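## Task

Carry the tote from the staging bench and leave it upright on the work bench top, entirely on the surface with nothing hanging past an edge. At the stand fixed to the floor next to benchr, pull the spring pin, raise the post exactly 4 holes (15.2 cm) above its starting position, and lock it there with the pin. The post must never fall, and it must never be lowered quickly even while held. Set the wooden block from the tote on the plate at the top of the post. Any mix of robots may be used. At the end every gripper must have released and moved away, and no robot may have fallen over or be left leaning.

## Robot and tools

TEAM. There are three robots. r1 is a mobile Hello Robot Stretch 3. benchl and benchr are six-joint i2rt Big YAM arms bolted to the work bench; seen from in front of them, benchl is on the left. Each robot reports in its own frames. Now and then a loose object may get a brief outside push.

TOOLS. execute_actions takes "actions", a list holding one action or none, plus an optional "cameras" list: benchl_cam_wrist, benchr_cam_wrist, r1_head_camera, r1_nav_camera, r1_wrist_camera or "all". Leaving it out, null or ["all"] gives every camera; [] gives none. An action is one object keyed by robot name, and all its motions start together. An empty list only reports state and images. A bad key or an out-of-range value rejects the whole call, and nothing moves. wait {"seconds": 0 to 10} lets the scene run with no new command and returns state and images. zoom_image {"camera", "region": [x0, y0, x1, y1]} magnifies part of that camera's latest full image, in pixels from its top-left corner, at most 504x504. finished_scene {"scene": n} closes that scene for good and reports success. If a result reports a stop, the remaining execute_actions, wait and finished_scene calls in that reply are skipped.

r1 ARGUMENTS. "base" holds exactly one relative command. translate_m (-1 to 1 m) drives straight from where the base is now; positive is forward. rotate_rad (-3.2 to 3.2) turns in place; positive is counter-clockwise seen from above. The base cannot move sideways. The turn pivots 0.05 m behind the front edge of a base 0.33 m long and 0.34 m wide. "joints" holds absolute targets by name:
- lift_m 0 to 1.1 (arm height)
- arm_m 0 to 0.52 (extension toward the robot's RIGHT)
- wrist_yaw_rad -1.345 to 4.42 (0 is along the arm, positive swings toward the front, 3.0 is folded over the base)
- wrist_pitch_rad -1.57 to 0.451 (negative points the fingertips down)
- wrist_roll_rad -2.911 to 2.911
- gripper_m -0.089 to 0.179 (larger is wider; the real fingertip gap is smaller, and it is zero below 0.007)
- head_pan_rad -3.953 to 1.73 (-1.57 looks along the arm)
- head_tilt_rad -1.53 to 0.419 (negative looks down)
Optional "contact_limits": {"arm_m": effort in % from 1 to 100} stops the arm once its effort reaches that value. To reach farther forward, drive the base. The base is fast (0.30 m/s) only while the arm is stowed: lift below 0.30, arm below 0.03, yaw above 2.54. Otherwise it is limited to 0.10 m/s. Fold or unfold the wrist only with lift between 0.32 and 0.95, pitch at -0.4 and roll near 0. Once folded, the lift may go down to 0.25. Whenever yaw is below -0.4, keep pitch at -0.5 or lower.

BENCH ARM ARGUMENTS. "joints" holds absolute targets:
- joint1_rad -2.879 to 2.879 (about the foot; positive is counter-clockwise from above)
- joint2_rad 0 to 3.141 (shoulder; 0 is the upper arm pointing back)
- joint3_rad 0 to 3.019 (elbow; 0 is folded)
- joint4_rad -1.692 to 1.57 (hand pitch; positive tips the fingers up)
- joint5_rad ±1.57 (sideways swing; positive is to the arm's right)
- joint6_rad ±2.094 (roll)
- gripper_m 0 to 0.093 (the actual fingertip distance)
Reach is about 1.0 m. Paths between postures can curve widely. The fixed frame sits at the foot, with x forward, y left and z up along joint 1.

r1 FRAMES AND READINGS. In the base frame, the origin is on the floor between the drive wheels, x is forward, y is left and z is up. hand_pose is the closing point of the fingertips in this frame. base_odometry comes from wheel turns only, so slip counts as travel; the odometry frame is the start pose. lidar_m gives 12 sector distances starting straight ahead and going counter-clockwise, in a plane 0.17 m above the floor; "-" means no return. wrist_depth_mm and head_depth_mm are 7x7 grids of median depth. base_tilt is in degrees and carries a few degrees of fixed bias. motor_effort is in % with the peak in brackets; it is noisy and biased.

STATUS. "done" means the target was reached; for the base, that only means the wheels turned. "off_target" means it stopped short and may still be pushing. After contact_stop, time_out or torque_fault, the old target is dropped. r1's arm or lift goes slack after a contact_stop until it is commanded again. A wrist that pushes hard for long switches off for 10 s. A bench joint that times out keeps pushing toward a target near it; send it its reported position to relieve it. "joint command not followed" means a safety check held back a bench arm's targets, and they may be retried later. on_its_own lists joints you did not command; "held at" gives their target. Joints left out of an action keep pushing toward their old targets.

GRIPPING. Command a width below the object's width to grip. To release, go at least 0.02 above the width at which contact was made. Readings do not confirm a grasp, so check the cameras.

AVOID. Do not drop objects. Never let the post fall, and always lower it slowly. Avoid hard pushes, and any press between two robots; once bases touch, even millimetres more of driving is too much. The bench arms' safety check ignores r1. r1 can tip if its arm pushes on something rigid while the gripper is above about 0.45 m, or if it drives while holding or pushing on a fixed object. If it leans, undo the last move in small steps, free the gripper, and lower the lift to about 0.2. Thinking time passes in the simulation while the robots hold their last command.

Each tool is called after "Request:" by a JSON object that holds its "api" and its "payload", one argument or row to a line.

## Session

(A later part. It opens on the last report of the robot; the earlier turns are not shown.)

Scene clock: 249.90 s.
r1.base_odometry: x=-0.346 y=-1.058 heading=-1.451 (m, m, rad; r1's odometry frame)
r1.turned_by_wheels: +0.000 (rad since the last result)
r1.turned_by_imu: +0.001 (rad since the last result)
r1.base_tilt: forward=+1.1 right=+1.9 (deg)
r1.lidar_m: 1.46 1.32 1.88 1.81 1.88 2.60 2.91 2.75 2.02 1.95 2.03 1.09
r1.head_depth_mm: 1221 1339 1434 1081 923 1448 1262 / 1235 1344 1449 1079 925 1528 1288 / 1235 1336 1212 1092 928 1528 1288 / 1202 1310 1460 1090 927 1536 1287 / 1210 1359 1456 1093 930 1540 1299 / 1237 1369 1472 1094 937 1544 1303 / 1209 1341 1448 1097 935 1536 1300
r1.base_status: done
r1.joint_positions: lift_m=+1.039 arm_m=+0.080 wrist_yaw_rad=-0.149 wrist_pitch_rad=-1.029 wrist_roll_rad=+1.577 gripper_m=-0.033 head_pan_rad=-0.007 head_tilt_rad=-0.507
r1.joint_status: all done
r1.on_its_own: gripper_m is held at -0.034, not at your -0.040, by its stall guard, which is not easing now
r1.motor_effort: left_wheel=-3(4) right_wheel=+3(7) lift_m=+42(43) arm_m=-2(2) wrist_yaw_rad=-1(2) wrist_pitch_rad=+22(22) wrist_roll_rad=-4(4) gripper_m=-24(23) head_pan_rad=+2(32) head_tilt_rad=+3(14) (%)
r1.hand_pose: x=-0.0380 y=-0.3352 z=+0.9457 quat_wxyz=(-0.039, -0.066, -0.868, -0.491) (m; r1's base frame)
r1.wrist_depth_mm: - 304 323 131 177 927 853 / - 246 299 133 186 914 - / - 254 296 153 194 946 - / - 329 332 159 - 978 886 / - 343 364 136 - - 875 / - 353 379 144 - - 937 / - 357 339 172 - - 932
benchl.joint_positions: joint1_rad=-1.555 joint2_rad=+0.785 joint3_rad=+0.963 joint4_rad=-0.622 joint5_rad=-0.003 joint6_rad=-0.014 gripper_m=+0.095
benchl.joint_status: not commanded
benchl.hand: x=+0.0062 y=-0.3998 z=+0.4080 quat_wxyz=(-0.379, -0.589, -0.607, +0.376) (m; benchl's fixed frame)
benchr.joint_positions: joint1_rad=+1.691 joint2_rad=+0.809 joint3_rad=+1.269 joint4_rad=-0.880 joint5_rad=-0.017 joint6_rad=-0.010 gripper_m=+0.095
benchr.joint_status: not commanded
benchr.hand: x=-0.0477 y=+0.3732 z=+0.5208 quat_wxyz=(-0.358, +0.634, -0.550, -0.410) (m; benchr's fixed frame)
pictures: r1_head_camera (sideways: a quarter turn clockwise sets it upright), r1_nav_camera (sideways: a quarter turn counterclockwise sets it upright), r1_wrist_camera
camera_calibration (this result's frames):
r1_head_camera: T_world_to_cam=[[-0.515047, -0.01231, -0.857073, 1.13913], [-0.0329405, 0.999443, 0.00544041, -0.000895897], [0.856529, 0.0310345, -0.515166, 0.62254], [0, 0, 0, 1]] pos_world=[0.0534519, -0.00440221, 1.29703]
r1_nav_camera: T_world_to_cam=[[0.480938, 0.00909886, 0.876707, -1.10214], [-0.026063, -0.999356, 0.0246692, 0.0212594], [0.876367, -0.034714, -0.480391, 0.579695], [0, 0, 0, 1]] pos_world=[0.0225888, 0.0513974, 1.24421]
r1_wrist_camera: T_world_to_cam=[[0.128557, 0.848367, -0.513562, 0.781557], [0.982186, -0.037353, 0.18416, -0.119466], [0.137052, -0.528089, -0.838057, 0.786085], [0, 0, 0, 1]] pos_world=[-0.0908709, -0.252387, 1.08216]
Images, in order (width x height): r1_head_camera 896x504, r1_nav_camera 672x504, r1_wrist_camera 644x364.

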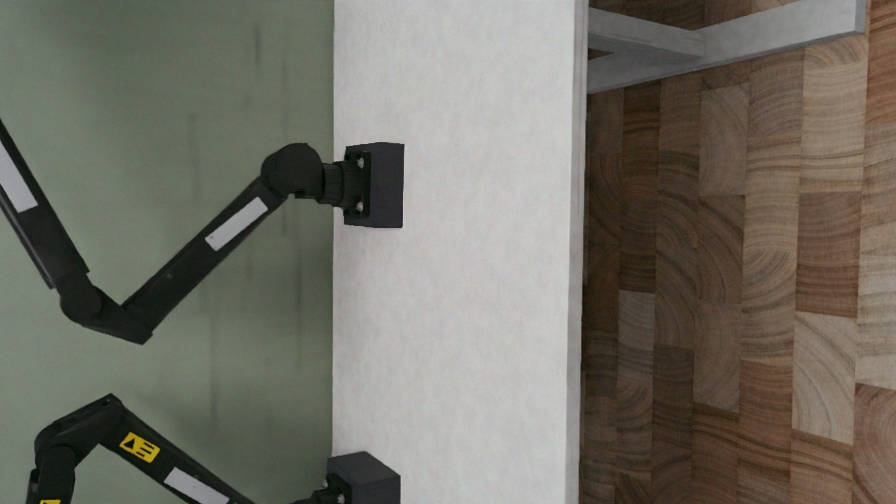

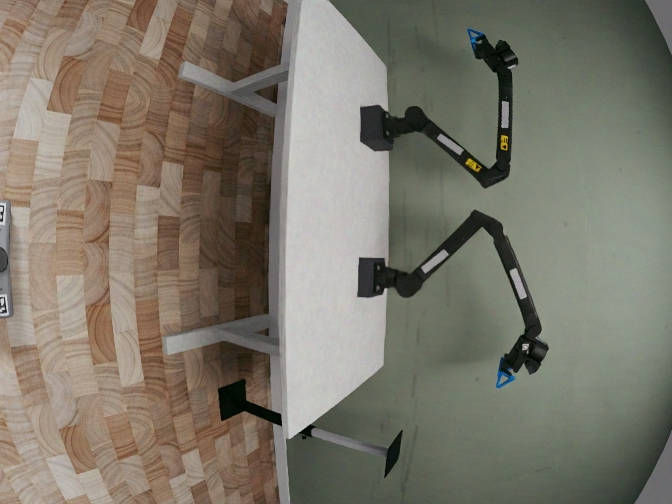

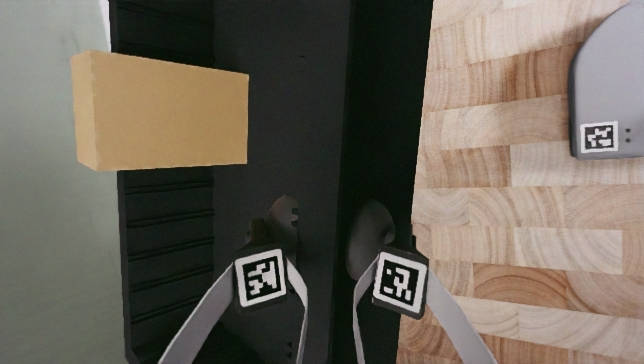

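Request:
{"api": "execute_actions", "payload": {
  "actions": [
    {"r1":{"base":{"translate_m":0.1}}}
  ],
  "cameras": []
}}

Request:
{"api": "execute_actions", "payload": {
  "actions": [
    {"r1":{"base":{"rotate_rad":1.6},"joints":{"head_pan_rad":-1.6,"head_tilt_rad":-0.55}}}
  ],
  "cameras": []
}}

Request:
{"api": "execute_actions", "payload": {
  "actions": [
    {"r1":{"joints":{"arm_m":0.44,"lift_m":1.0}}}
  ],
  "cameras": ["r1_wrist_camera","r1_head_camera","r1_nav_camera"]
}}

Scene clock: 260.37 s.
r1.base_odometry: x=-0.334 y=-1.157 heading=-1.451 (m, m, rad; r1's odometry frame)
r1.turned_by_wheels: +0.000 (rad since the last result)
r1.turned_by_imu: +0.001 (rad since the last result)
r1.base_tilt: forward=+1.1 right=+2.0 (deg)
r1.lidar_m: 1.36 1.25 1.87 1.81 1.88 2.59 2.99 2.75 2.01 1.94 1.93 1.00
r1.head_depth_mm: 1141 1250 1353 1082 831 1395 1264 / 1141 1248 1361 1086 834 1528 1286 / 1148 1250 1108 1092 835 1520 1290 / 1112 1214 1368 1092 839 1538 1287 / 1129 1261 1373 1094 841 1539 1301 / 1143 1272 1385 1099 841 1545 1297 / 941 1231 1387 1098 845 1534 1300
r1.base_status: done
r1.joint_positions: lift_m=+1.039 arm_m=+0.080 wrist_yaw_rad=-0.149 wrist_pitch_rad=-1.029 wrist_roll_rad=+1.577 gripper_m=-0.033 head_pan_rad=-0.007 head_tilt_rad=-0.507
r1.joint_status: not commanded
r1.on_its_own: gripper_m is held at -0.034, not at your -0.040, by its stall guard, which is not easing now
r1.motor_effort: left_wheel=-3(4) right_wheel=+3(7) lift_m=+42(43) arm_m=-2(2) wrist_yaw_rad=-1(1) wrist_pitch_rad=+23(22) wrist_roll_rad=-4(4) gripper_m=-24(22) head_pan_rad=+3(2) head_tilt_rad=+3(3) (%)
r1.hand_pose: x=-0.0380 y=-0.3352 z=+0.9457 quat_wxyz=(-0.039, -0.066, -0.868, -0.491) (m; r1's base frame)
r1.wrist_depth_mm: - 305 324 130 176 921 842 / - 247 300 133 185 931 - / - 253 296 153 195 948 - / - 326 333 159 - 994 899 / - 343 361 136 - - 883 / - 354 380 143 - - 940 / - 359 338 172 - - 962
benchl.joint_positions: joint1_rad=-1.555 joint2_rad=+0.785 joint3_rad=+0.963 joint4_rad=-0.622 joint5_rad=-0.003 joint6_rad=-0.014 gripper_m=+0.095
benchl.joint_status: not commanded
benchl.hand: x=+0.0062 y=-0.3998 z=+0.4080 quat_wxyz=(-0.379, -0.589, -0.607, +0.376) (m; benchl's fixed frame)
benchr.joint_positions: joint1_rad=+1.691 joint2_rad=+0.809 joint3_rad=+1.269 joint4_rad=-0.880 joint5_rad=-0.017 joint6_rad=-0.010 gripper_m=+0.095
benchr.joint_status: not commanded
benchr.hand: x=-0.0477 y=+0.3732 z=+0.5208 quat_wxyz=(-0.358, +0.634, -0.550, -0.410) (m; benchr's fixed frame)
pictures: none
No camera images: the call's "cameras" was empty. Leave "cameras" out to get every camera's image.

Scene clock: 263.83 s.
r1.base_odometry: x=-0.334 y=-1.157 heading=+0.148 (m, m, rad; r1's odometry frame)
r1.turned_by_wheels: +1.600 (rad since the last result)
r1.turned_by_imu: +1.617 (rad since the last result)
r1.base_tilt: forward=+1.1 right=+1.9 (deg)
r1.lidar_m: 1.81 1.90 2.65 3.00 2.70 2.01 1.95 1.88 1.00 1.36 1.25 1.87
r1.head_depth_mm: 1141 - - - - 422 1232 / 1149 1242 - - - 430 1262 / 1152 1237 - - - 448 1260 / 1165 1230 1356 1076 - 452 1271 / 1120 1279 1358 1035 610 462 1268 / 1163 1293 1376 1034 470 1396 1272 / 932 1282 1373 1042 863 1489 1284
r1.base_status: done
r1.joint_positions: lift_m=+1.039 arm_m=+0.080 wrist_yaw_rad=-0.148 wrist_pitch_rad=-1.029 wrist_roll_rad=+1.577 gripper_m=-0.033 head_pan_rad=-1.593 head_tilt_rad=-0.543
r1.joint_status: all done
r1.on_its_own: gripper_m is held at -0.034, not at your -0.040, by its stall guard, which is not easing now
r1.motor_effort: left_wheel=-3(7) right_wheel=+4(8) lift_m=+42(42) arm_m=-2(2) wrist_yaw_rad=-2(3) wrist_pitch_rad=+22(23) wrist_roll_rad=-4(4) gripper_m=-23(23) head_pan_rad=-3(30) head_tilt_rad=-3(8) (%)
r1.hand_pose: x=-0.0379 y=-0.3352 z=+0.9457 quat_wxyz=(-0.039, -0.066, -0.868, -0.491) (m; r1's base frame)
r1.wrist_depth_mm: 689 307 325 130 176 903 837 / 737 247 298 132 185 932 - / 707 252 297 153 193 943 - / 694 327 330 159 - 976 873 / 879 345 367 136 - 990 892 / 874 355 379 144 - - 944 / 928 358 339 172 - - 936
benchl.joint_positions: joint1_rad=-1.555 joint2_rad=+0.785 joint3_rad=+0.963 joint4_rad=-0.622 joint5_rad=-0.003 joint6_rad=-0.014 gripper_m=+0.095
benchl.joint_status: not commanded
benchl.hand: x=+0.0062 y=-0.3998 z=+0.4080 quat_wxyz=(-0.379, -0.589, -0.607, +0.376) (m; benchl's fixed frame)
benchr.joint_positions: joint1_rad=+1.691 joint2_rad=+0.809 joint3_rad=+1.269 joint4_rad=-0.880 joint5_rad=-0.017 joint6_rad=-0.010 gripper_m=+0.095
benchr.joint_status: not commanded
benchr.hand: x=-0.0477 y=+0.3732 z=+0.5208 quat_wxyz=(-0.358, +0.634, -0.550, -0.410) (m; benchr's fixed frame)
pictures: none
No camera images: the call's "cameras" was empty. Leave "cameras" out to get every camera's image.

Scene clock: 267.70 s.
r1.base_odometry: x=-0.334 y=-1.157 heading=+0.148 (m, m, rad; r1's odometry frame)
r1.turned_by_wheels: +0.000 (rad since the last result)
r1.turned_by_imu: +0.001 (rad since the last result)
r1.base_tilt: forward=+1.1 right=+2.0 (deg)
r1.lidar_m: 1.81 1.89 2.65 3.01 2.70 2.01 1.95 1.89 1.00 1.36 1.25 1.87
r1.head_depth_mm: 1149 - 1335 746 825 1406 1256 / 1137 1272 1348 754 831 1494 1267 / 1150 - 936 769 829 1475 1266 / 1156 1219 1177 776 855 1490 1263 / 1118 1277 1371 919 859 1490 1276 / 1157 1289 1363 1032 865 1485 1270 / 931 1281 1365 1038 867 1492 1271
r1.base_status: not commanded
r1.joint_positions: lift_m=+1.000 arm_m=+0.440 wrist_yaw_rad=-0.150 wrist_pitch_rad=-1.030 wrist_roll_rad=+1.577 gripper_m=-0.033 head_pan_rad=-1.593 head_tilt_rad=-0.543
r1.joint_status: all done
r1.on_its_own: gripper_m is held at -0.034, not at your -0.040, by its stall guard, which is not easing now
r1.motor_effort: left_wheel=-4(3) right_wheel=+3(4) lift_m=+17(40) arm_m=+3(2) wrist_yaw_rad=-1(1) wrist_pitch_rad=+23(23) wrist_roll_rad=-4(4) gripper_m=-24(23) head_pan_rad=-2(2) head_tilt_rad=-3(3) (%)
r1.hand_pose: x=-0.0381 y=-0.6945 z=+0.9069 quat_wxyz=(-0.039, -0.067, -0.868, -0.491) (m; r1's base frame)
r1.wrist_depth_mm: 603 307 323 130 178 267 800 / 625 246 299 133 185 273 816 / 391 252 298 153 194 278 840 / 418 324 333 159 254 290 861 / 649 344 366 136 326 295 853 / 645 353 376 144 - 304 882 / 646 358 336 172 346 305 891
benchl.joint_positions: joint1_rad=-1.555 joint2_rad=+0.785 joint3_rad=+0.963 joint4_rad=-0.622 joint5_rad=-0.003 joint6_rad=-0.014 gripper_m=+0.095
benchl.joint_status: not commanded
benchl.hand: x=+0.0062 y=-0.3998 z=+0.4080 quat_wxyz=(-0.379, -0.589, -0.607, +0.376) (m; benchl's fixed frame)
benchr.joint_positions: joint1_rad=+1.691 joint2_rad=+0.809 joint3_rad=+1.269 joint4_rad=-0.880 joint5_rad=-0.017 joint6_rad=-0.010 gripper_m=+0.095
benchr.joint_status: not commanded
benchr.hand: x=-0.0477 y=+0.3732 z=+0.5208 quat_wxyz=(-0.358, +0.634, -0.550, -0.410) (m; benchr's fixed frame)
pictures: r1_head_camera (sideways: a quarter turn clockwise sets it upright), r1_nav_camera (sideways: a quarter turn counterclockwise sets it upright), r1_wrist_camera
camera_calibration (this result's frames):
r1_head_camera: T_world_to_cam=[[-0.00388808, 0.545827, -0.837889, 1.11099], [0.99982, 0.0176961, 0.00688833, -0.00908049], [0.0185872, -0.837711, -0.545798, 0.667506], [0, 0, 0, 1]] pos_world=[0.000991402, -0.0470729, 1.29527]
r1_nav_camera: T_world_to_cam=[[0.0011736, -0.512406, 0.858743, -1.07578], [-0.998872, 0.0401721, 0.0253355, 0.0263272], [-0.0474796, -0.857803, -0.51178, 0.626173], [0, 0, 0, 1]] pos_world=[0.0572905, -0.0151623, 1.24362]
r1_wrist_camera: T_world_to_cam=[[0.12921, 0.848646, -0.512937, 1.0661], [0.98214, -0.0381779, 0.184238, -0.126331], [0.13677, -0.527581, -0.838422, 0.564477], [0, 0, 0, 1]] pos_world=[-0.0908797, -0.611758, 1.04339]
Images, in order (width x height): r1_head_camera 896x504, r1_nav_camera 672x504, r1_wrist_camera 644x364.

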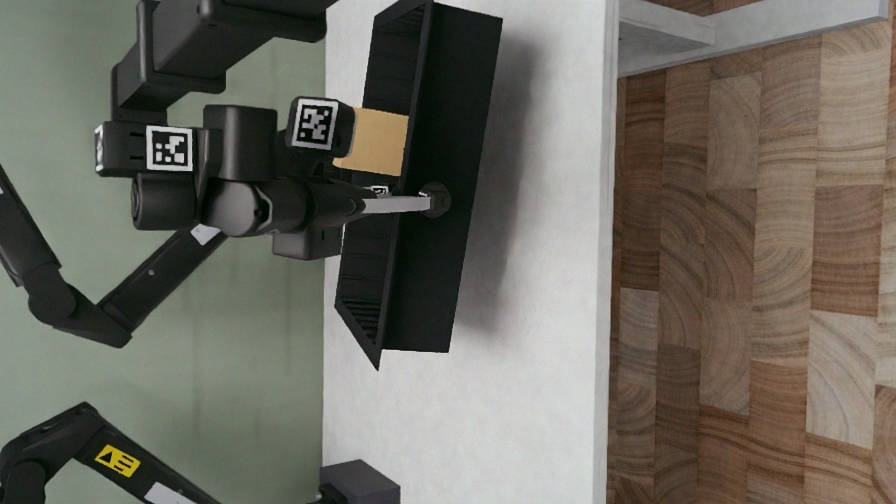

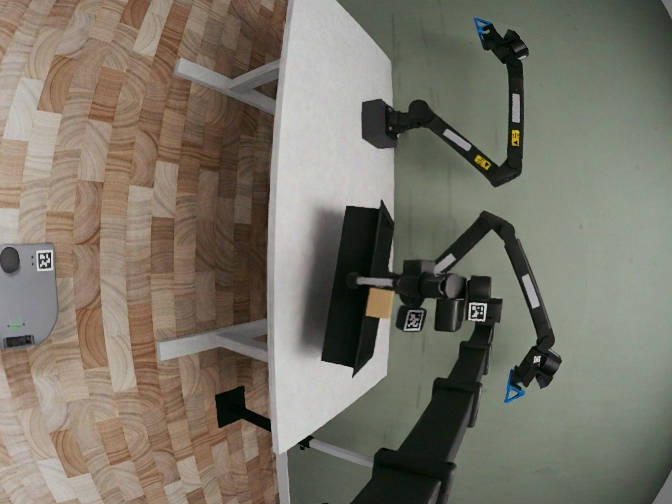

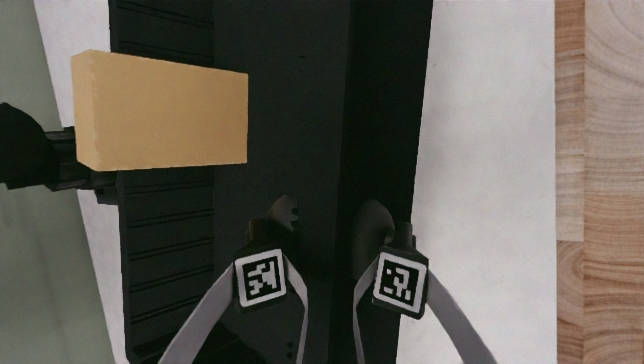

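Request:
{"api": "execute_actions", "payload": {
  "actions": [
    {"r1":{"joints":{"lift_m":0.95,"wrist_yaw_rad":0}}}
  ],
  "cameras": []
}}

Request:
{"api": "execute_actions", "payload": {
  "actions": [
    {"r1":{"joints":{"lift_m":0.91,"wrist_pitch_rad":-1.12}}}
  ],
  "cameras": []
}}

Request:
{"api": "execute_actions", "payload": {
  "actions": [
    {"r1":{"joints":{"lift_m":0.89}}}
  ],
  "cameras": ["r1_wrist_camera","r1_head_camera"]
}}

Scene clock: 275.60 s.
r1.base_odometry: x=-0.334 y=-1.157 heading=+0.148 (m, m, rad; r1's odometry frame)
r1.turned_by_wheels: +0.000 (rad since the last result)
r1.turned_by_imu: +0.001 (rad since the last result)
r1.base_tilt: forward=+1.1 right=+2.0 (deg)
r1.lidar_m: 1.81 1.89 2.65 3.01 2.68 2.01 1.95 1.89 1.00 1.36 1.25 1.87
r1.head_depth_mm: 1151 1243 - 812 825 1410 1257 / 1150 1229 1337 794 828 1480 1267 / 1157 1237 - 796 829 1496 1267 / 1165 1222 1374 800 858 1493 1271 / 1123 1293 1356 797 861 1491 1262 / 1151 1295 1370 994 861 1494 1272 / 931 1279 1366 1035 863 1512 1279
r1.base_status: not commanded
r1.joint_positions: lift_m=+0.950 arm_m=+0.440 wrist_yaw_rad=-0.001 wrist_pitch_rad=-1.026 wrist_roll_rad=+1.577 gripper_m=-0.033 head_pan_rad=-1.593 head_tilt_rad=-0.543
r1.joint_status: all done
r1.on_its_own: gripper_m is held at -0.034, not at your -0.040, by its stall guard, which is not easing now
r1.motor_effort: left_wheel=-2(4) right_wheel=+3(6) lift_m=+17(21) arm_m=+3(3) wrist_yaw_rad=+0(6) wrist_pitch_rad=+21(22) wrist_roll_rad=-4(6) gripper_m=-22(23) head_pan_rad=-4(4) head_tilt_rad=-3(3) (%)
r1.hand_pose: x=-0.0216 y=-0.6966 z=+0.8573 quat_wxyz=(-0.003, -0.002, -0.871, -0.491) (m; r1's base frame)
r1.wrist_depth_mm: 482 309 320 129 180 224 711 / 364 247 302 132 187 229 739 / 386 253 300 154 195 235 752 / 608 327 331 159 258 243 787 / 621 343 366 136 272 246 808 / 652 352 372 143 - 259 850 / 660 357 339 171 291 260 866
benchl.joint_positions: joint1_rad=-1.555 joint2_rad=+0.785 joint3_rad=+0.963 joint4_rad=-0.622 joint5_rad=-0.003 joint6_rad=-0.014 gripper_m=+0.095
benchl.joint_status: not commanded
benchl.hand: x=+0.0062 y=-0.3998 z=+0.4080 quat_wxyz=(-0.379, -0.589, -0.607, +0.376) (m; benchl's fixed frame)
benchr.joint_positions: joint1_rad=+1.691 joint2_rad=+0.809 joint3_rad=+1.269 joint4_rad=-0.880 joint5_rad=-0.017 joint6_rad=-0.010 gripper_m=+0.095
benchr.joint_status: not commanded
benchr.hand: x=-0.0477 y=+0.3732 z=+0.5208 quat_wxyz=(-0.358, +0.634, -0.550, -0.410) (m; benchr's fixed frame)
pictures: none
No camera images: the call's "cameras" was empty. Leave "cameras" out to get every camera's image.

Scene clock: 276.77 s.
r1.base_odometry: x=-0.334 y=-1.157 heading=+0.148 (m, m, rad; r1's odometry frame)
r1.turned_by_wheels: +0.000 (rad since the last result)
r1.turned_by_imu: +0.000 (rad since the last result)
r1.base_tilt: forward=+1.2 right=+2.0 (deg)
r1.lidar_m: 1.81 1.89 2.64 3.01 2.69 2.00 1.95 1.89 1.00 1.36 1.25 1.87
r1.head_depth_mm: 1150 1250 1350 - 791 1419 1259 / 1150 1245 - 976 796 1485 1273 / 1155 1238 - 917 800 1487 1275 / 1158 1215 1362 980 808 1491 1268 / 1124 1287 1366 979 812 1489 1262 / 1156 1287 1365 1036 860 1502 1270 / 927 1273 1374 1036 866 1490 1274
r1.base_status: not commanded
r1.joint_positions: lift_m=+0.911 arm_m=+0.440 wrist_yaw_rad=+0.001 wrist_pitch_rad=-1.157 wrist_roll_rad=+1.574 gripper_m=-0.033 head_pan_rad=-1.593 head_tilt_rad=-0.543
r1.joint_status: all done
r1.on_its_own: gripper_m is held at -0.034, not at your -0.040, by its stall guard, which is not easing now
r1.motor_effort: left_wheel=-3(3) right_wheel=+3(3) lift_m=+15(11) arm_m=+2(3) wrist_yaw_rad=-1(1) wrist_pitch_rad=+10(20) wrist_roll_rad=-2(4) gripper_m=-18(23) head_pan_rad=-3(3) head_tilt_rad=-3(3) (%)
r1.hand_pose: x=-0.0215 y=-0.6655 z=+0.8048 quat_wxyz=(-0.001, -0.001, -0.837, -0.547) (m; r1's base frame)
r1.wrist_depth_mm: 250 280 239 114 201 196 748 / 204 248 246 119 207 794 766 / 207 250 257 123 215 808 769 / 254 304 267 127 222 843 792 / 274 320 282 128 227 874 802 / 283 330 307 133 230 895 849 / 298 333 293 195 253 910 855
benchl.joint_positions: joint1_rad=-1.555 joint2_rad=+0.785 joint3_rad=+0.963 joint4_rad=-0.622 joint5_rad=-0.003 joint6_rad=-0.014 gripper_m=+0.095
benchl.joint_status: not commanded
benchl.hand: x=+0.0062 y=-0.3998 z=+0.4080 quat_wxyz=(-0.379, -0.589, -0.607, +0.376) (m; benchl's fixed frame)
benchr.joint_positions: joint1_rad=+1.691 joint2_rad=+0.809 joint3_rad=+1.269 joint4_rad=-0.880 joint5_rad=-0.017 joint6_rad=-0.010 gripper_m=+0.095
benchr.joint_status: not commanded
benchr.hand: x=-0.0477 y=+0.3732 z=+0.5208 quat_wxyz=(-0.358, +0.634, -0.550, -0.410) (m; benchr's fixed frame)
pictures: none
No camera images: the call's "cameras" was empty. Leave "cameras" out to get every camera's image.

Scene clock: 277.70 s.
r1.base_odometry: x=-0.334 y=-1.157 heading=+0.148 (m, m, rad; r1's odometry frame)
r1.turned_by_wheels: +0.000 (rad since the last result)
r1.turned_by_imu: +0.000 (rad since the last result)
r1.base_tilt: forward=+1.0 right=+1.9 (deg)
r1.lidar_m: 1.81 1.90 2.65 2.99 2.69 2.01 1.95 1.89 1.00 1.36 1.25 1.87
r1.head_depth_mm: 1148 1256 1352 - 799 1406 1255 / 1152 1256 - 980 801 1486 1269 / 1154 1251 - 939 801 1493 1260 / 1164 1219 1365 983 820 1482 1269 / 1123 1288 1364 984 828 1495 1276 / 1159 1286 1375 1038 860 1497 1269 / 930 1278 1374 1039 865 1494 1272
r1.base_status: not commanded
r1.joint_positions: lift_m=+0.891 arm_m=+0.440 wrist_yaw_rad=+0.001 wrist_pitch_rad=-1.141 wrist_roll_rad=+1.574 gripper_m=-0.033 head_pan_rad=-1.593 head_tilt_rad=-0.543
r1.joint_status: all done
r1.on_its_own: gripper_m is held at -0.034, not at your -0.040, by its stall guard, which is not easing now
r1.motor_effort: left_wheel=-3(2) right_wheel=+3(3) lift_m=+14(13) arm_m=+2(2) wrist_yaw_rad=-1(1) wrist_pitch_rad=+6(10) wrist_roll_rad=-2(2) gripper_m=-17(18) head_pan_rad=-2(3) head_tilt_rad=-3(3) (%)
r1.hand_pose: x=-0.0215 y=-0.6694 z=+0.7862 quat_wxyz=(-0.001, -0.001, -0.841, -0.540) (m; r1's base frame)
r1.wrist_depth_mm: 251 266 229 114 186 176 718 / 205 252 237 117 191 184 744 / 209 254 245 121 199 189 734 / 258 294 254 126 206 810 782 / 276 307 270 128 210 855 789 / 280 322 290 134 211 868 814 / 286 332 288 202 230 902 828
benchl.joint_positions: joint1_rad=-1.555 joint2_rad=+0.785 joint3_rad=+0.963 joint4_rad=-0.622 joint5_rad=-0.003 joint6_rad=-0.014 gripper_m=+0.095
benchl.joint_status: not commanded
benchl.hand: x=+0.0062 y=-0.3998 z=+0.4080 quat_wxyz=(-0.379, -0.589, -0.607, +0.376) (m; benchl's fixed frame)
benchr.joint_positions: joint1_rad=+1.691 joint2_rad=+0.809 joint3_rad=+1.269 joint4_rad=-0.880 joint5_rad=-0.017 joint6_rad=-0.010 gripper_m=+0.095
benchr.joint_status: not commanded
benchr.hand: x=-0.0477 y=+0.3732 z=+0.5208 quat_wxyz=(-0.358, +0.634, -0.550, -0.410) (m; benchr's fixed frame)
pictures: r1_head_camera (sideways: a quarter turn clockwise sets it upright), r1_wrist_camera
camera_calibration (this result's frames):
r1_head_camera: T_world_to_cam=[[-0.00388792, 0.545831, -0.837886, 1.11099], [0.99982, 0.017696, 0.00688852, -0.00908075], [0.0185872, -0.837708, -0.545802, 0.667511], [0, 0, 0, 1]] pos_world=[0.000991397, -0.0470729, 1.29527]
r1_wrist_camera: T_world_to_cam=[[-0.00190381, 0.909984, -0.414638, 0.941703], [0.976799, 0.0904877, 0.194104, -0.0411896], [0.214151, -0.404648, -0.889044, 0.597997], [0, 0, 0, 1]] pos_world=[-0.0860349, -0.611229, 0.930107]
Images, in order (width x height): r1_head_camera 896x504, r1_wrist_camera 644x364.

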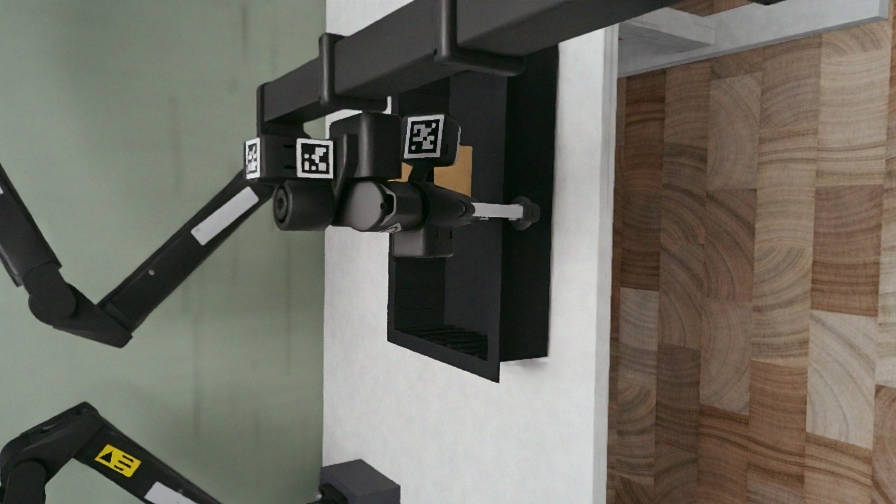

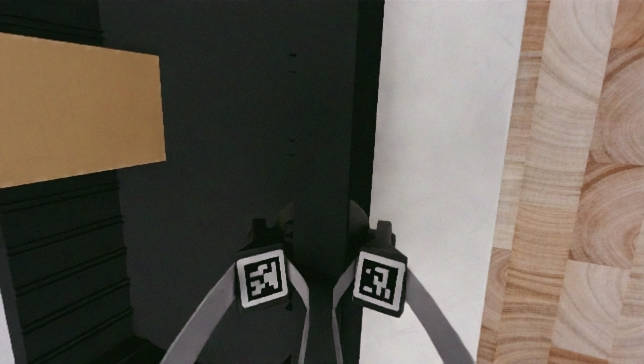

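Request:
{"api": "execute_actions", "payload": {
  "actions": [
    {"r1":{"joints":{"lift_m":0.88,"gripper_m":0.08}}}
  ],
  "cameras": []
}}

Request:
{"api": "execute_actions", "payload": {
  "actions": [
    {"r1":{"joints":{"lift_m":1.0}}}
  ],
  "cameras": []
}}

Request:
{"api": "execute_actions", "payload": {
  "actions": [
    {"r1":{"joints":{"arm_m":0.0,"head_tilt_rad":-0.6},"base":{"translate_m":-0.7}}}
  ],
  "cameras": ["r1_nav_camera","r1_head_camera"]
}}

Scene clock: 286.80 s.
r1.base_odometry: x=-0.334 y=-1.157 heading=+0.148 (m, m, rad; r1's odometry frame)
r1.turned_by_wheels: +0.000 (rad since the last result)
r1.turned_by_imu: +0.001 (rad since the last result)
r1.base_tilt: forward=+1.1 right=+1.9 (deg)
r1.lidar_m: 1.81 1.90 2.64 3.01 2.69 2.00 1.95 1.89 1.00 1.36 1.25 1.87
r1.head_depth_mm: 1148 1257 1353 - 802 1398 1240 / 1153 1262 1345 949 803 1490 1263 / 1154 1249 - 948 805 1496 1274 / 1161 1223 1361 989 826 1483 1258 / 1122 1279 1358 985 831 1507 1273 / 1158 1295 1370 1033 861 1493 1270 / 931 1272 1367 1041 863 1504 1277
r1.base_status: not commanded
r1.joint_positions: lift_m=+0.881 arm_m=+0.440 wrist_yaw_rad=+0.001 wrist_pitch_rad=-1.128 wrist_roll_rad=+1.574 gripper_m=+0.080 head_pan_rad=-1.593 head_tilt_rad=-0.543
r1.joint_status: all done
r1.motor_effort: left_wheel=-3(3) right_wheel=+3(3) lift_m=+12(13) arm_m=+2(2) wrist_yaw_rad=-1(1) wrist_pitch_rad=+2(6) wrist_roll_rad=-2(3) gripper_m=+1(80) head_pan_rad=-3(3) head_tilt_rad=-3(3) (%)
r1.hand_pose: x=-0.0215 y=-0.6725 z=+0.7774 quat_wxyz=(-0.001, -0.001, -0.845, -0.535) (m; r1's base frame)
r1.wrist_depth_mm: 251 259 226 111 179 166 708 / 205 248 233 116 185 173 717 / 208 257 243 120 191 178 742 / 257 287 250 124 198 185 753 / 275 305 252 129 209 815 780 / 281 320 262 136 218 863 799 / 286 321 284 140 214 866 816
benchl.joint_positions: joint1_rad=-1.555 joint2_rad=+0.785 joint3_rad=+0.963 joint4_rad=-0.622 joint5_rad=-0.003 joint6_rad=-0.014 gripper_m=+0.095
benchl.joint_status: not commanded
benchl.hand: x=+0.0062 y=-0.3998 z=+0.4080 quat_wxyz=(-0.379, -0.589, -0.607, +0.376) (m; benchl's fixed frame)
benchr.joint_positions: joint1_rad=+1.691 joint2_rad=+0.809 joint3_rad=+1.269 joint4_rad=-0.880 joint5_rad=-0.017 joint6_rad=-0.010 gripper_m=+0.095
benchr.joint_status: not commanded
benchr.hand: x=-0.0477 y=+0.3732 z=+0.5208 quat_wxyz=(-0.358, +0.634, -0.550, -0.410) (m; benchr's fixed frame)
pictures: none
No camera images: the call's "cameras" was empty. Leave "cameras" out to get every camera's image.

Scene clock: 288.73 s.
r1.base_odometry: x=-0.334 y=-1.157 heading=+0.148 (m, m, rad; r1's odometry frame)
r1.turned_by_wheels: +0.000 (rad since the last result)
r1.turned_by_imu: +0.000 (rad since the last result)
r1.base_tilt: forward=+1.0 right=+1.9 (deg)
r1.lidar_m: 1.81 1.89 2.64 3.01 2.69 2.01 1.95 1.89 1.00 1.36 1.25 1.86
r1.head_depth_mm: 1146 - 1338 940 801 1403 1258 / 1134 1260 1335 978 804 1488 1274 / 1160 - 1120 935 807 1491 1256 / 1159 1224 1352 986 827 1497 1266 / 1131 1285 1364 986 833 1500 1272 / 1158 1286 1370 1028 860 1489 1274 / 934 1272 1375 1042 867 1496 1274
r1.base_status: not commanded
r1.joint_positions: lift_m=+0.999 arm_m=+0.440 wrist_yaw_rad=+0.001 wrist_pitch_rad=-1.128 wrist_roll_rad=+1.574 gripper_m=+0.080 head_pan_rad=-1.593 head_tilt_rad=-0.543
r1.joint_status: all done
r1.motor_effort: left_wheel=-3(2) right_wheel=+2(3) lift_m=+38(37) arm_m=+2(3) wrist_yaw_rad=-1(1) wrist_pitch_rad=+2(2) wrist_roll_rad=-3(2) gripper_m=+1(0) head_pan_rad=-3(3) head_tilt_rad=-3(3) (%)
r1.hand_pose: x=-0.0215 y=-0.6726 z=+0.8961 quat_wxyz=(-0.001, -0.001, -0.845, -0.535) (m; r1's base frame)
r1.wrist_depth_mm: 469 339 364 322 279 272 814 / 406 275 353 332 288 283 817 / 426 286 346 344 294 292 834 / 580 374 398 356 303 910 843 / 592 386 411 370 251 928 901 / 648 546 414 380 255 983 927 / 672 530 359 355 333 999 932
benchl.joint_positions: joint1_rad=-1.555 joint2_rad=+0.785 joint3_rad=+0.963 joint4_rad=-0.622 joint5_rad=-0.003 joint6_rad=-0.014 gripper_m=+0.095
benchl.joint_status: not commanded
benchl.hand: x=+0.0062 y=-0.3998 z=+0.4080 quat_wxyz=(-0.379, -0.589, -0.607, +0.376) (m; benchl's fixed frame)
benchr.joint_positions: joint1_rad=+1.691 joint2_rad=+0.809 joint3_rad=+1.269 joint4_rad=-0.880 joint5_rad=-0.017 joint6_rad=-0.010 gripper_m=+0.095
benchr.joint_status: not commanded
benchr.hand: x=-0.0477 y=+0.3732 z=+0.5208 quat_wxyz=(-0.358, +0.634, -0.550, -0.410) (m; benchr's fixed frame)
pictures: none
No camera images: the call's "cameras" was empty. Leave "cameras" out to get every camera's image.

Scene clock: 296.67 s.
r1.base_odometry: x=-1.026 y=-1.261 heading=+0.148 (m, m, rad; r1's odometry frame)
r1.turned_by_wheels: +0.000 (rad since the last result)
r1.turned_by_imu: +0.001 (rad since the last result)
r1.base_tilt: forward=+1.0 right=+1.9 (deg)
r1.lidar_m: 2.50 2.62 3.21 3.40 1.73 1.29 1.25 1.31 1.39 0.98 0.96 1.77
r1.head_depth_mm: 1136 1265 1414 1548 - - - / 1138 1245 1421 1561 - - - / 1143 1257 1398 1556 - - - / 1152 1278 1438 1629 1735 1475 - / 1156 1276 1352 1584 1687 1445 1233 / 1163 1291 1291 961 841 1423 1228 / 1173 1299 1291 967 844 1440 1249
r1.base_status: done
r1.joint_positions: lift_m=+0.999 arm_m=+0.000 wrist_yaw_rad=+0.001 wrist_pitch_rad=-1.127 wrist_roll_rad=+1.574 gripper_m=+0.080 head_pan_rad=-1.593 head_tilt_rad=-0.592
r1.joint_status: all done
r1.motor_effort: left_wheel=-2(5) right_wheel=+3(3) lift_m=+37(38) arm_m=-2(3) wrist_yaw_rad=-1(1) wrist_pitch_rad=+2(2) wrist_roll_rad=-2(2) gripper_m=+0(0) head_pan_rad=-2(2) head_tilt_rad=-3(10) (%)
r1.hand_pose: x=-0.0215 y=-0.2334 z=+0.8962 quat_wxyz=(-0.001, -0.001, -0.845, -0.534) (m; r1's base frame)
r1.wrist_depth_mm: - - - - 986 878 - / 965 - - - 989 914 - / - - - - - 957 - / - - - - - 963 850 / 681 - - - - 956 883 / 643 553 - - - 992 899 / 706 565 - - - - 931
benchl.joint_positions: joint1_rad=-1.555 joint2_rad=+0.785 joint3_rad=+0.963 joint4_rad=-0.622 joint5_rad=-0.003 joint6_rad=-0.014 gripper_m=+0.095
benchl.joint_status: not commanded
benchl.hand: x=+0.0062 y=-0.3998 z=+0.4080 quat_wxyz=(-0.379, -0.589, -0.607, +0.376) (m; benchl's fixed frame)
benchr.joint_positions: joint1_rad=+1.691 joint2_rad=+0.809 joint3_rad=+1.269 joint4_rad=-0.880 joint5_rad=-0.017 joint6_rad=-0.010 gripper_m=+0.095
benchr.joint_status: not commanded
benchr.hand: x=-0.0477 y=+0.3732 z=+0.5208 quat_wxyz=(-0.358, +0.634, -0.550, -0.410) (m; benchr's fixed frame)
pictures: r1_head_camera (sideways: a quarter turn clockwise sets it upright), r1_nav_camera (sideways: a quarter turn counterclockwise sets it upright)
camera_calibration (this result's frames):
r1_head_camera: T_world_to_cam=[[-0.00298721, 0.586328, -0.810068, 1.07472], [0.999811, 0.0173085, 0.00884099, -0.0116221], [0.0192048, -0.809889, -0.586269, 0.720155], [0, 0, 0, 1]] pos_world=[0.000999875, -0.0466895, 1.2929]
r1_nav_camera: T_world_to_cam=[[0.000249096, -0.553971, 0.832536, -1.04161], [-0.9989, 0.0389069, 0.0261876, 0.0252197], [-0.0468986, -0.831626, -0.553352, 0.680257], [0, 0, 0, 1]] pos_world=[0.0573545, -0.0122814, 1.24294]
Images, in order (width x height): r1_head_camera 896x504, r1_nav_camera 672x504.

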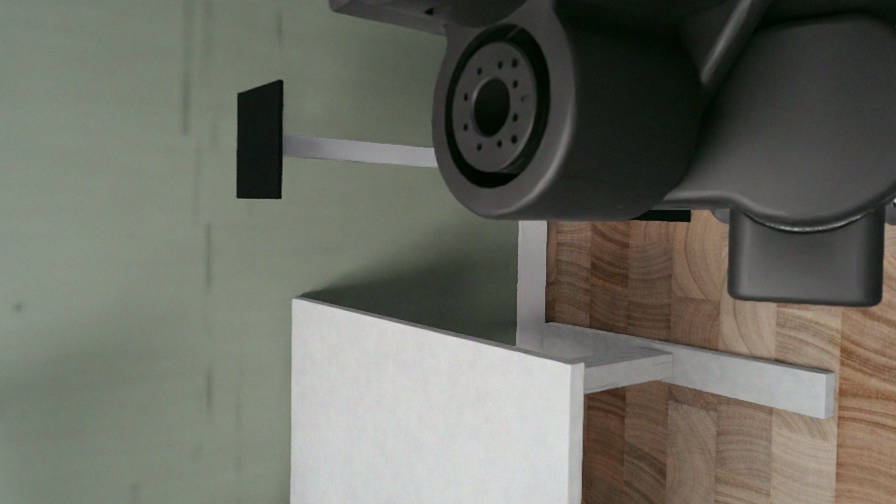

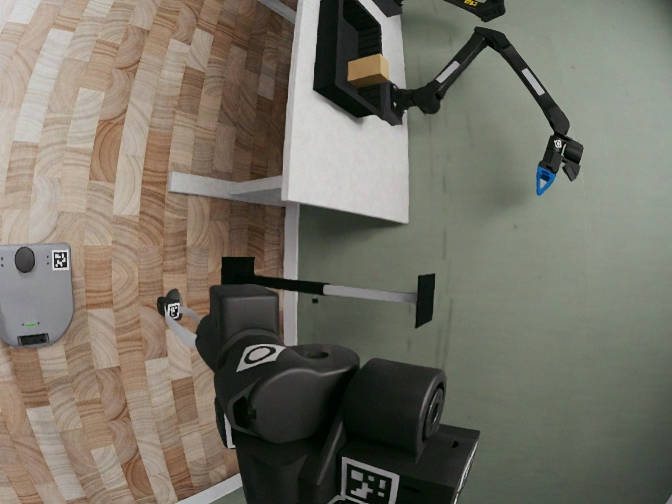

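Request:
{"api": "execute_actions", "payload": {
  "actions": [
    {"r1":{"joints":{"lift_m":0.6,"wrist_roll_rad":0,"wrist_pitch_rad":-0.4,"gripper_m":0.04,"head_pan_rad":-1.7,"head_tilt_rad":-0.65}}}
  ],
  "cameras": ["r1_head_camera"]
}}

Scene clock: 317.03 s.
r1.base_odometry: x=-1.026 y=-1.261 heading=+0.148 (m, m, rad; r1's odometry frame)
r1.turned_by_wheels: +0.000 (rad since the last result)
r1.turned_by_imu: +0.002 (rad since the last result)
r1.base_tilt: forward=+1.1 right=+1.9 (deg)
r1.lidar_m: 2.51 2.62 3.23 3.41 1.73 1.29 1.25 1.31 1.39 0.99 0.95 1.78
r1.head_depth_mm: 1188 1315 1497 1737 1642 1387 1202 / 1175 1310 1498 1721 1645 1396 1199 / 1169 1268 1457 1664 1603 1395 1204 / 1166 1261 1448 1654 1627 1394 1229 / 1154 1293 1471 1678 1659 1403 1211 / 1150 1284 1211 999 1539 1359 1214 / 1150 1277 1174 901 1547 1402 1209
r1.base_status: not commanded
r1.joint_positions: lift_m=+0.601 arm_m=+0.000 wrist_yaw_rad=+0.001 wrist_pitch_rad=-0.421 wrist_roll_rad=+0.007 gripper_m=+0.040 head_pan_rad=-1.693 head_tilt_rad=-0.641
r1.joint_status: all done
r1.motor_effort: left_wheel=-2(2) right_wheel=+3(3) lift_m=+12(30) arm_m=-2(2) wrist_yaw_rad=-1(1) wrist_pitch_rad=+6(6) wrist_roll_rad=-4(3) gripper_m=+0(78) head_pan_rad=-3(11) head_tilt_rad=-4(11) (%)
r1.hand_pose: x=-0.0214 y=-0.3694 z=+0.6127 quat_wxyz=(+0.689, +0.148, -0.694, -0.148) (m; r1's base frame)
r1.wrist_depth_mm: - - - - - - - / - - - - - - - / - - - - - - - / - - - - - - - / - - 943 - - - - / 891 885 - 893 - 888 908 / 772 768 774 774 770 770 770
benchl.joint_positions: joint1_rad=-1.555 joint2_rad=+0.785 joint3_rad=+0.963 joint4_rad=-0.622 joint5_rad=-0.003 joint6_rad=-0.014 gripper_m=+0.095
benchl.joint_status: not commanded
benchl.hand: x=+0.0062 y=-0.3998 z=+0.4080 quat_wxyz=(-0.379, -0.589, -0.607, +0.376) (m; benchl's fixed frame)
benchr.joint_positions: joint1_rad=+1.691 joint2_rad=+0.809 joint3_rad=+1.269 joint4_rad=-0.880 joint5_rad=-0.017 joint6_rad=-0.010 gripper_m=+0.095
benchr.joint_status: not commanded
benchr.hand: x=-0.0477 y=+0.3732 z=+0.5208 quat_wxyz=(-0.358, +0.634, -0.550, -0.410) (m; benchr's fixed frame)
pictures: r1_head_camera (sideways: a quarter turn clockwise sets it upright)
camera_calibration (this result's frames):
r1_head_camera: T_world_to_cam=[[0.0601988, 0.622426, -0.78036, 1.0356], [0.996502, -0.0828777, 0.010768, -0.01411], [-0.0579722, -0.778278, -0.625238, 0.771321], [0, 0, 0, 1]] pos_world=[-0.00356628, -0.0454542, 1.29055]
Images, in order (width x height): r1_head_camera 896x504.

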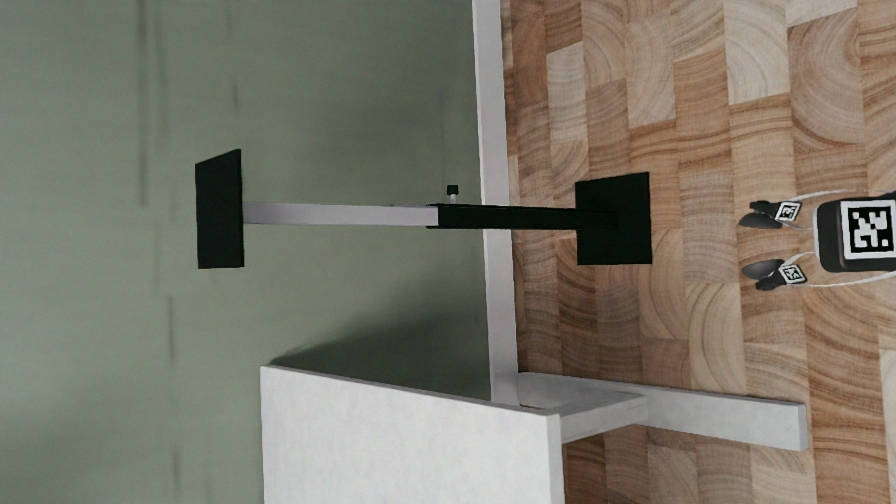

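Request:
{"api": "execute_actions", "payload": {
  "actions": [
    {"r1":{"joints":{"wrist_yaw_rad":3.0},"base":{"rotate_rad":0.925}}}
  ],
  "cameras": []
}}

Request:
{"api": "execute_actions", "payload": {
  "actions": [
    {"r1":{"joints":{"lift_m":0.28},"base":{"translate_m":-0.26}}}
  ],
  "cameras": []
}}

Request:
{"api": "execute_actions", "payload": {
  "actions": [
    {"r1":{"base":{"translate_m":-1.0}}}
  ],
  "cameras": []
}}

Request:
{"api": "execute_actions", "payload": {
  "actions": [
    {"r1":{"base":{"rotate_rad":0.635},"joints":{"lift_m":0.45,"head_pan_rad":-1.57,"head_tilt_rad":-0.8}}}
  ],
  "cameras": ["r1_head_camera","r1_nav_camera"]
}}

Scene clock: 337.43 s.
r1.base_odometry: x=-1.026 y=-1.261 heading=+1.073 (m, m, rad; r1's odometry frame)
r1.turned_by_wheels: +0.925 (rad since the last result)
r1.turned_by_imu: +0.936 (rad since the last result)
r1.base_tilt: forward=+1.0 right=+2.0 (deg)
r1.lidar_m: 3.21 3.40 2.00 1.34 1.25 1.27 1.44 0.99 0.95 1.74 2.51 2.54
r1.head_depth_mm: 1089 1448 1037 887 1605 1352 1206 / 1495 1552 1059 924 1643 1386 1204 / 1604 1544 1148 1836 1647 1391 1210 / 1750 1515 1107 2029 1646 1396 1208 / 2036 1649 1280 2041 1657 1391 1212 / 2331 1652 2440 2022 1651 1411 1215 / 2327 2408 2631 2046 1662 1419 1222
r1.base_status: done
r1.joint_positions: lift_m=+0.601 arm_m=+0.000 wrist_yaw_rad=+2.998 wrist_pitch_rad=-0.420 wrist_roll_rad=+0.006 gripper_m=+0.040 head_pan_rad=-1.693 head_tilt_rad=-0.642
r1.joint_status: all done
r1.motor_effort: left_wheel=-4(8) right_wheel=+4(6) lift_m=+12(12) arm_m=-2(2) wrist_yaw_rad=+2(2) wrist_pitch_rad=+5(6) wrist_roll_rad=-4(4) gripper_m=-1(0) head_pan_rad=-2(3) head_tilt_rad=-4(4) (%)
r1.hand_pose: x=+0.0109 y=+0.0765 z=+0.6128 quat_wxyz=(+0.197, +0.702, +0.097, +0.677) (m; r1's base frame)
r1.wrist_depth_mm: 987 - - - - - - / - - - - - - - / - - - - - - - / - - - - - - - / - - - - - - - / 909 886 - 872 - 856 892 / 802 771 770 767 784 767 760
benchl.joint_positions: joint1_rad=-1.555 joint2_rad=+0.785 joint3_rad=+0.963 joint4_rad=-0.622 joint5_rad=-0.003 joint6_rad=-0.014 gripper_m=+0.095
benchl.joint_status: not commanded
benchl.hand: x=+0.0062 y=-0.3998 z=+0.4080 quat_wxyz=(-0.379, -0.589, -0.607, +0.376) (m; benchl's fixed frame)
benchr.joint_positions: joint1_rad=+1.691 joint2_rad=+0.809 joint3_rad=+1.269 joint4_rad=-0.880 joint5_rad=-0.017 joint6_rad=-0.010 gripper_m=+0.095
benchr.joint_status: not commanded
benchr.hand: x=-0.0477 y=+0.3732 z=+0.5208 quat_wxyz=(-0.358, +0.634, -0.550, -0.410) (m; benchr's fixed frame)
pictures: none
No camera images: the call's "cameras" was empty. Leave "cameras" out to get every camera's image.

Scene clock: 341.37 s.
r1.base_odometry: x=-1.150 y=-1.489 heading=+1.073 (m, m, rad; r1's odometry frame)
r1.turned_by_wheels: +0.000 (rad since the last result)
r1.turned_by_imu: +0.000 (rad since the last result)
r1.base_tilt: forward=+1.0 right=+1.9 (deg)
r1.lidar_m: 3.44 3.20 1.75 1.18 1.10 1.12 1.22 0.77 0.83 1.47 2.65 2.70
r1.head_depth_mm: 1156 1253 1144 890 1571 1394 1205 / 1257 1319 1149 892 1158 1351 1201 / 1300 1381 1065 893 770 1389 1210 / 1545 1599 1043 896 1560 1398 1210 / 1597 1483 1155 922 1652 1402 1210 / 1931 1543 1098 1907 1658 1407 1211 / 2285 1665 1219 2020 1667 1400 1219
r1.base_status: done
r1.joint_positions: lift_m=+0.281 arm_m=+0.000 wrist_yaw_rad=+2.999 wrist_pitch_rad=-0.420 wrist_roll_rad=+0.006 gripper_m=+0.040 head_pan_rad=-1.693 head_tilt_rad=-0.642
r1.joint_status: all done
r1.motor_effort: left_wheel=-3(9) right_wheel=+3(6) lift_m=+12(8) arm_m=-2(2) wrist_yaw_rad=+0(2) wrist_pitch_rad=+5(6) wrist_roll_rad=-4(3) gripper_m=+0(1) head_pan_rad=-3(3) head_tilt_rad=-4(4) (%)
r1.hand_pose: x=+0.0107 y=+0.0766 z=+0.2929 quat_wxyz=(+0.197, +0.702, +0.097, +0.677) (m; r1's base frame)
r1.wrist_depth_mm: 851 - - - - - - / 877 - - - - - - / 884 - 854 890 863 869 875 / 709 668 695 706 696 704 692 / 591 592 - 581 585 581 582 / 497 508 - 529 - 490 499 / - - - - 436 434 436
benchl.joint_positions: joint1_rad=-1.555 joint2_rad=+0.785 joint3_rad=+0.963 joint4_rad=-0.622 joint5_rad=-0.003 joint6_rad=-0.014 gripper_m=+0.095
benchl.joint_status: not commanded
benchl.hand: x=+0.0062 y=-0.3998 z=+0.4080 quat_wxyz=(-0.379, -0.589, -0.607, +0.376) (m; benchl's fixed frame)
benchr.joint_positions: joint1_rad=+1.691 joint2_rad=+0.809 joint3_rad=+1.269 joint4_rad=-0.880 joint5_rad=-0.017 joint6_rad=-0.010 gripper_m=+0.095
benchr.joint_status: not commanded
benchr.hand: x=-0.0477 y=+0.3732 z=+0.5208 quat_wxyz=(-0.358, +0.634, -0.550, -0.410) (m; benchr's fixed frame)
pictures: none
No camera images: the call's "cameras" was empty. Leave "cameras" out to get every camera's image.

Scene clock: 346.37 s.
r1.base_odometry: x=-1.628 y=-2.368 heading=+1.073 (m, m, rad; r1's odometry frame)
r1.turned_by_wheels: +0.000 (rad since the last result)
r1.turned_by_imu: -0.001 (rad since the last result)
r1.base_tilt: forward=+1.1 right=+1.9 (deg)
r1.lidar_m: 4.15 3.33 0.83 0.56 0.52 0.53 0.36 0.33 0.34 0.43 0.61 3.28
r1.head_depth_mm: 318 346 379 420 471 535 620 / 347 381 420 471 537 624 738 / 379 421 472 537 622 745 917 / 422 472 538 622 743 924 1140 / 474 539 626 746 921 1211 1213 / 540 623 744 927 1214 1371 1209 / 626 747 928 1218 1584 1412 1204
r1.base_status: done
r1.joint_positions: lift_m=+0.281 arm_m=+0.000 wrist_yaw_rad=+2.999 wrist_pitch_rad=-0.420 wrist_roll_rad=+0.006 gripper_m=+0.040 head_pan_rad=-1.693 head_tilt_rad=-0.642
r1.joint_status: not commanded
r1.motor_effort: left_wheel=-2(11) right_wheel=+3(6) lift_m=+12(13) arm_m=-2(2) wrist_yaw_rad=+1(1) wrist_pitch_rad=+5(5) wrist_roll_rad=-4(4) gripper_m=-1(0) head_pan_rad=-3(3) head_tilt_rad=-4(3) (%)
r1.hand_pose: x=+0.0107 y=+0.0766 z=+0.2929 quat_wxyz=(+0.197, +0.702, +0.097, +0.677) (m; r1's base frame)
r1.wrist_depth_mm: 409 - 584 727 979 - - / 438 - 625 803 - - - / 471 - 679 823 880 872 876 / 500 554 696 705 700 693 699 / 514 571 - 582 592 576 586 / 496 519 - 523 - 494 500 / - - - - 436 435 431
benchl.joint_positions: joint1_rad=-1.555 joint2_rad=+0.785 joint3_rad=+0.963 joint4_rad=-0.622 joint5_rad=-0.003 joint6_rad=-0.014 gripper_m=+0.095
benchl.joint_status: not commanded
benchl.hand: x=+0.0062 y=-0.3998 z=+0.4080 quat_wxyz=(-0.379, -0.589, -0.607, +0.376) (m; benchl's fixed frame)
benchr.joint_positions: joint1_rad=+1.691 joint2_rad=+0.809 joint3_rad=+1.269 joint4_rad=-0.880 joint5_rad=-0.017 joint6_rad=-0.010 gripper_m=+0.095
benchr.joint_status: not commanded
benchr.hand: x=-0.0477 y=+0.3732 z=+0.5208 quat_wxyz=(-0.358, +0.634, -0.550, -0.410) (m; benchr's fixed frame)
pictures: none
No camera images: the call's "cameras" was empty. Leave "cameras" out to get every camera's image.

Scene clock: 348.73 s.
r1.base_odometry: x=-1.628 y=-2.368 heading=+1.708 (m, m, rad; r1's odometry frame)
r1.turned_by_wheels: +0.635 (rad since the last result)
r1.turned_by_imu: +0.641 (rad since the last result)
r1.base_tilt: forward=+1.0 right=+2.0 (deg)
r1.lidar_m: 1.99 0.74 0.54 0.52 0.47 0.34 0.33 0.35 0.47 0.61 3.36 4.47
r1.head_depth_mm: 1264 1092 1228 1217 1208 1199 1110 / 1502 1132 1905 1674 1485 1286 1174 / 1213 1138 1944 1722 1471 1289 1170 / 1503 1142 754 1396 1407 1284 1188 / 1425 1141 2036 1736 1476 1304 1153 / 1418 1153 2043 1723 1479 1293 1153 / 2976 1195 2024 1743 1481 1299 1155
r1.base_status: done
r1.joint_positions: lift_m=+0.449 arm_m=+0.000 wrist_yaw_rad=+2.999 wrist_pitch_rad=-0.419 wrist_roll_rad=+0.006 gripper_m=+0.040 head_pan_rad=-1.577 head_tilt_rad=-0.790
r1.joint_status: all done
r1.motor_effort: left_wheel=-3(10) right_wheel=+3(8) lift_m=+37(41) arm_m=-2(2) wrist_yaw_rad=+1(1) wrist_pitch_rad=+5(5) wrist_roll_rad=-4(4) gripper_m=+0(1) head_pan_rad=+2(10) head_tilt_rad=-5(18) (%)
r1.hand_pose: x=+0.0107 y=+0.0766 z=+0.4617 quat_wxyz=(+0.197, +0.702, +0.097, +0.677) (m; r1's base frame)
r1.wrist_depth_mm: 472 - 504 533 553 571 602 / 504 - 552 588 598 625 658 / 520 - 609 637 677 704 760 / 508 634 680 731 765 798 836 / 503 682 - 766 795 823 825 / 495 684 - 695 - 694 705 / 484 609 613 617 606 619 623
benchl.joint_positions: joint1_rad=-1.555 joint2_rad=+0.785 joint3_rad=+0.963 joint4_rad=-0.622 joint5_rad=-0.003 joint6_rad=-0.014 gripper_m=+0.095
benchl.joint_status: not commanded
benchl.hand: x=+0.0062 y=-0.3998 z=+0.4080 quat_wxyz=(-0.379, -0.589, -0.607, +0.376) (m; benchl's fixed frame)
benchr.joint_positions: joint1_rad=+1.691 joint2_rad=+0.809 joint3_rad=+1.269 joint4_rad=-0.880 joint5_rad=-0.017 joint6_rad=-0.010 gripper_m=+0.095
benchr.joint_status: not commanded
benchr.hand: x=-0.0477 y=+0.3732 z=+0.5208 quat_wxyz=(-0.358, +0.634, -0.550, -0.410) (m; benchr's fixed frame)
pictures: r1_head_camera (sideways: a quarter turn clockwise sets it upright), r1_nav_camera (sideways: a quarter turn counterclockwise sets it upright)
camera_calibration (this result's frames):
r1_head_camera: T_world_to_cam=[[-0.0115412, 0.734118, -0.678924, 0.903841], [0.999387, 0.0309191, 0.016444, -0.0215145], [0.0330636, -0.678318, -0.734024, 0.912261], [0, 0, 0, 1]] pos_world=[0.00177004, -0.0440575, 1.28362]
r1_nav_camera: T_world_to_cam=[[0.00825076, -0.70686, 0.707305, -0.878419], [-0.999431, 0.0173135, 0.0289611, 0.0216194], [-0.0327174, -0.707141, -0.706315, 0.879149], [0, 0, 0, 1]] pos_world=[0.0576181, 0.000388244, 1.24164]
Images, in order (width x height): r1_head_camera 896x504, r1_nav_camera 672x504.

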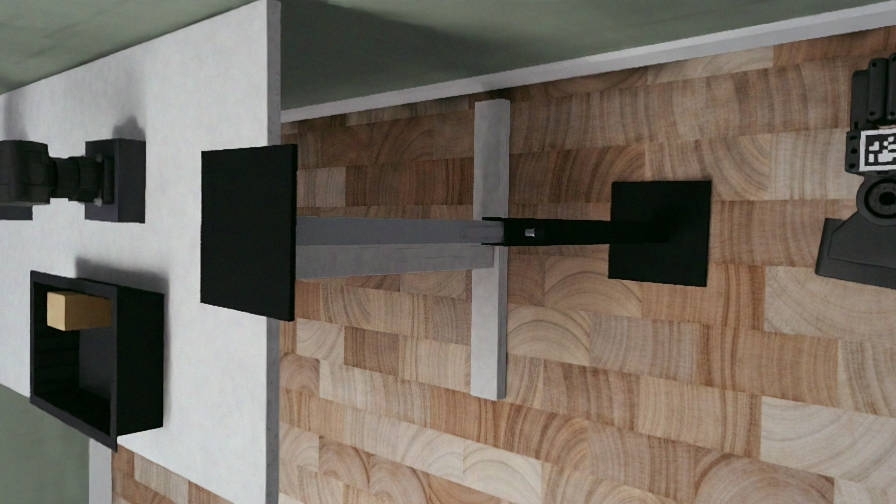

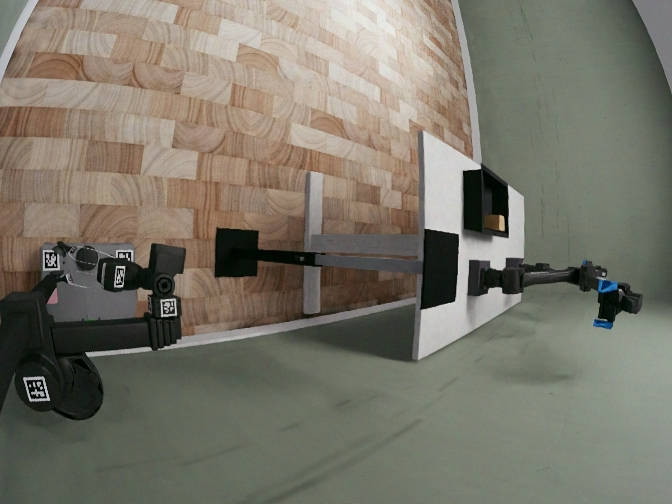

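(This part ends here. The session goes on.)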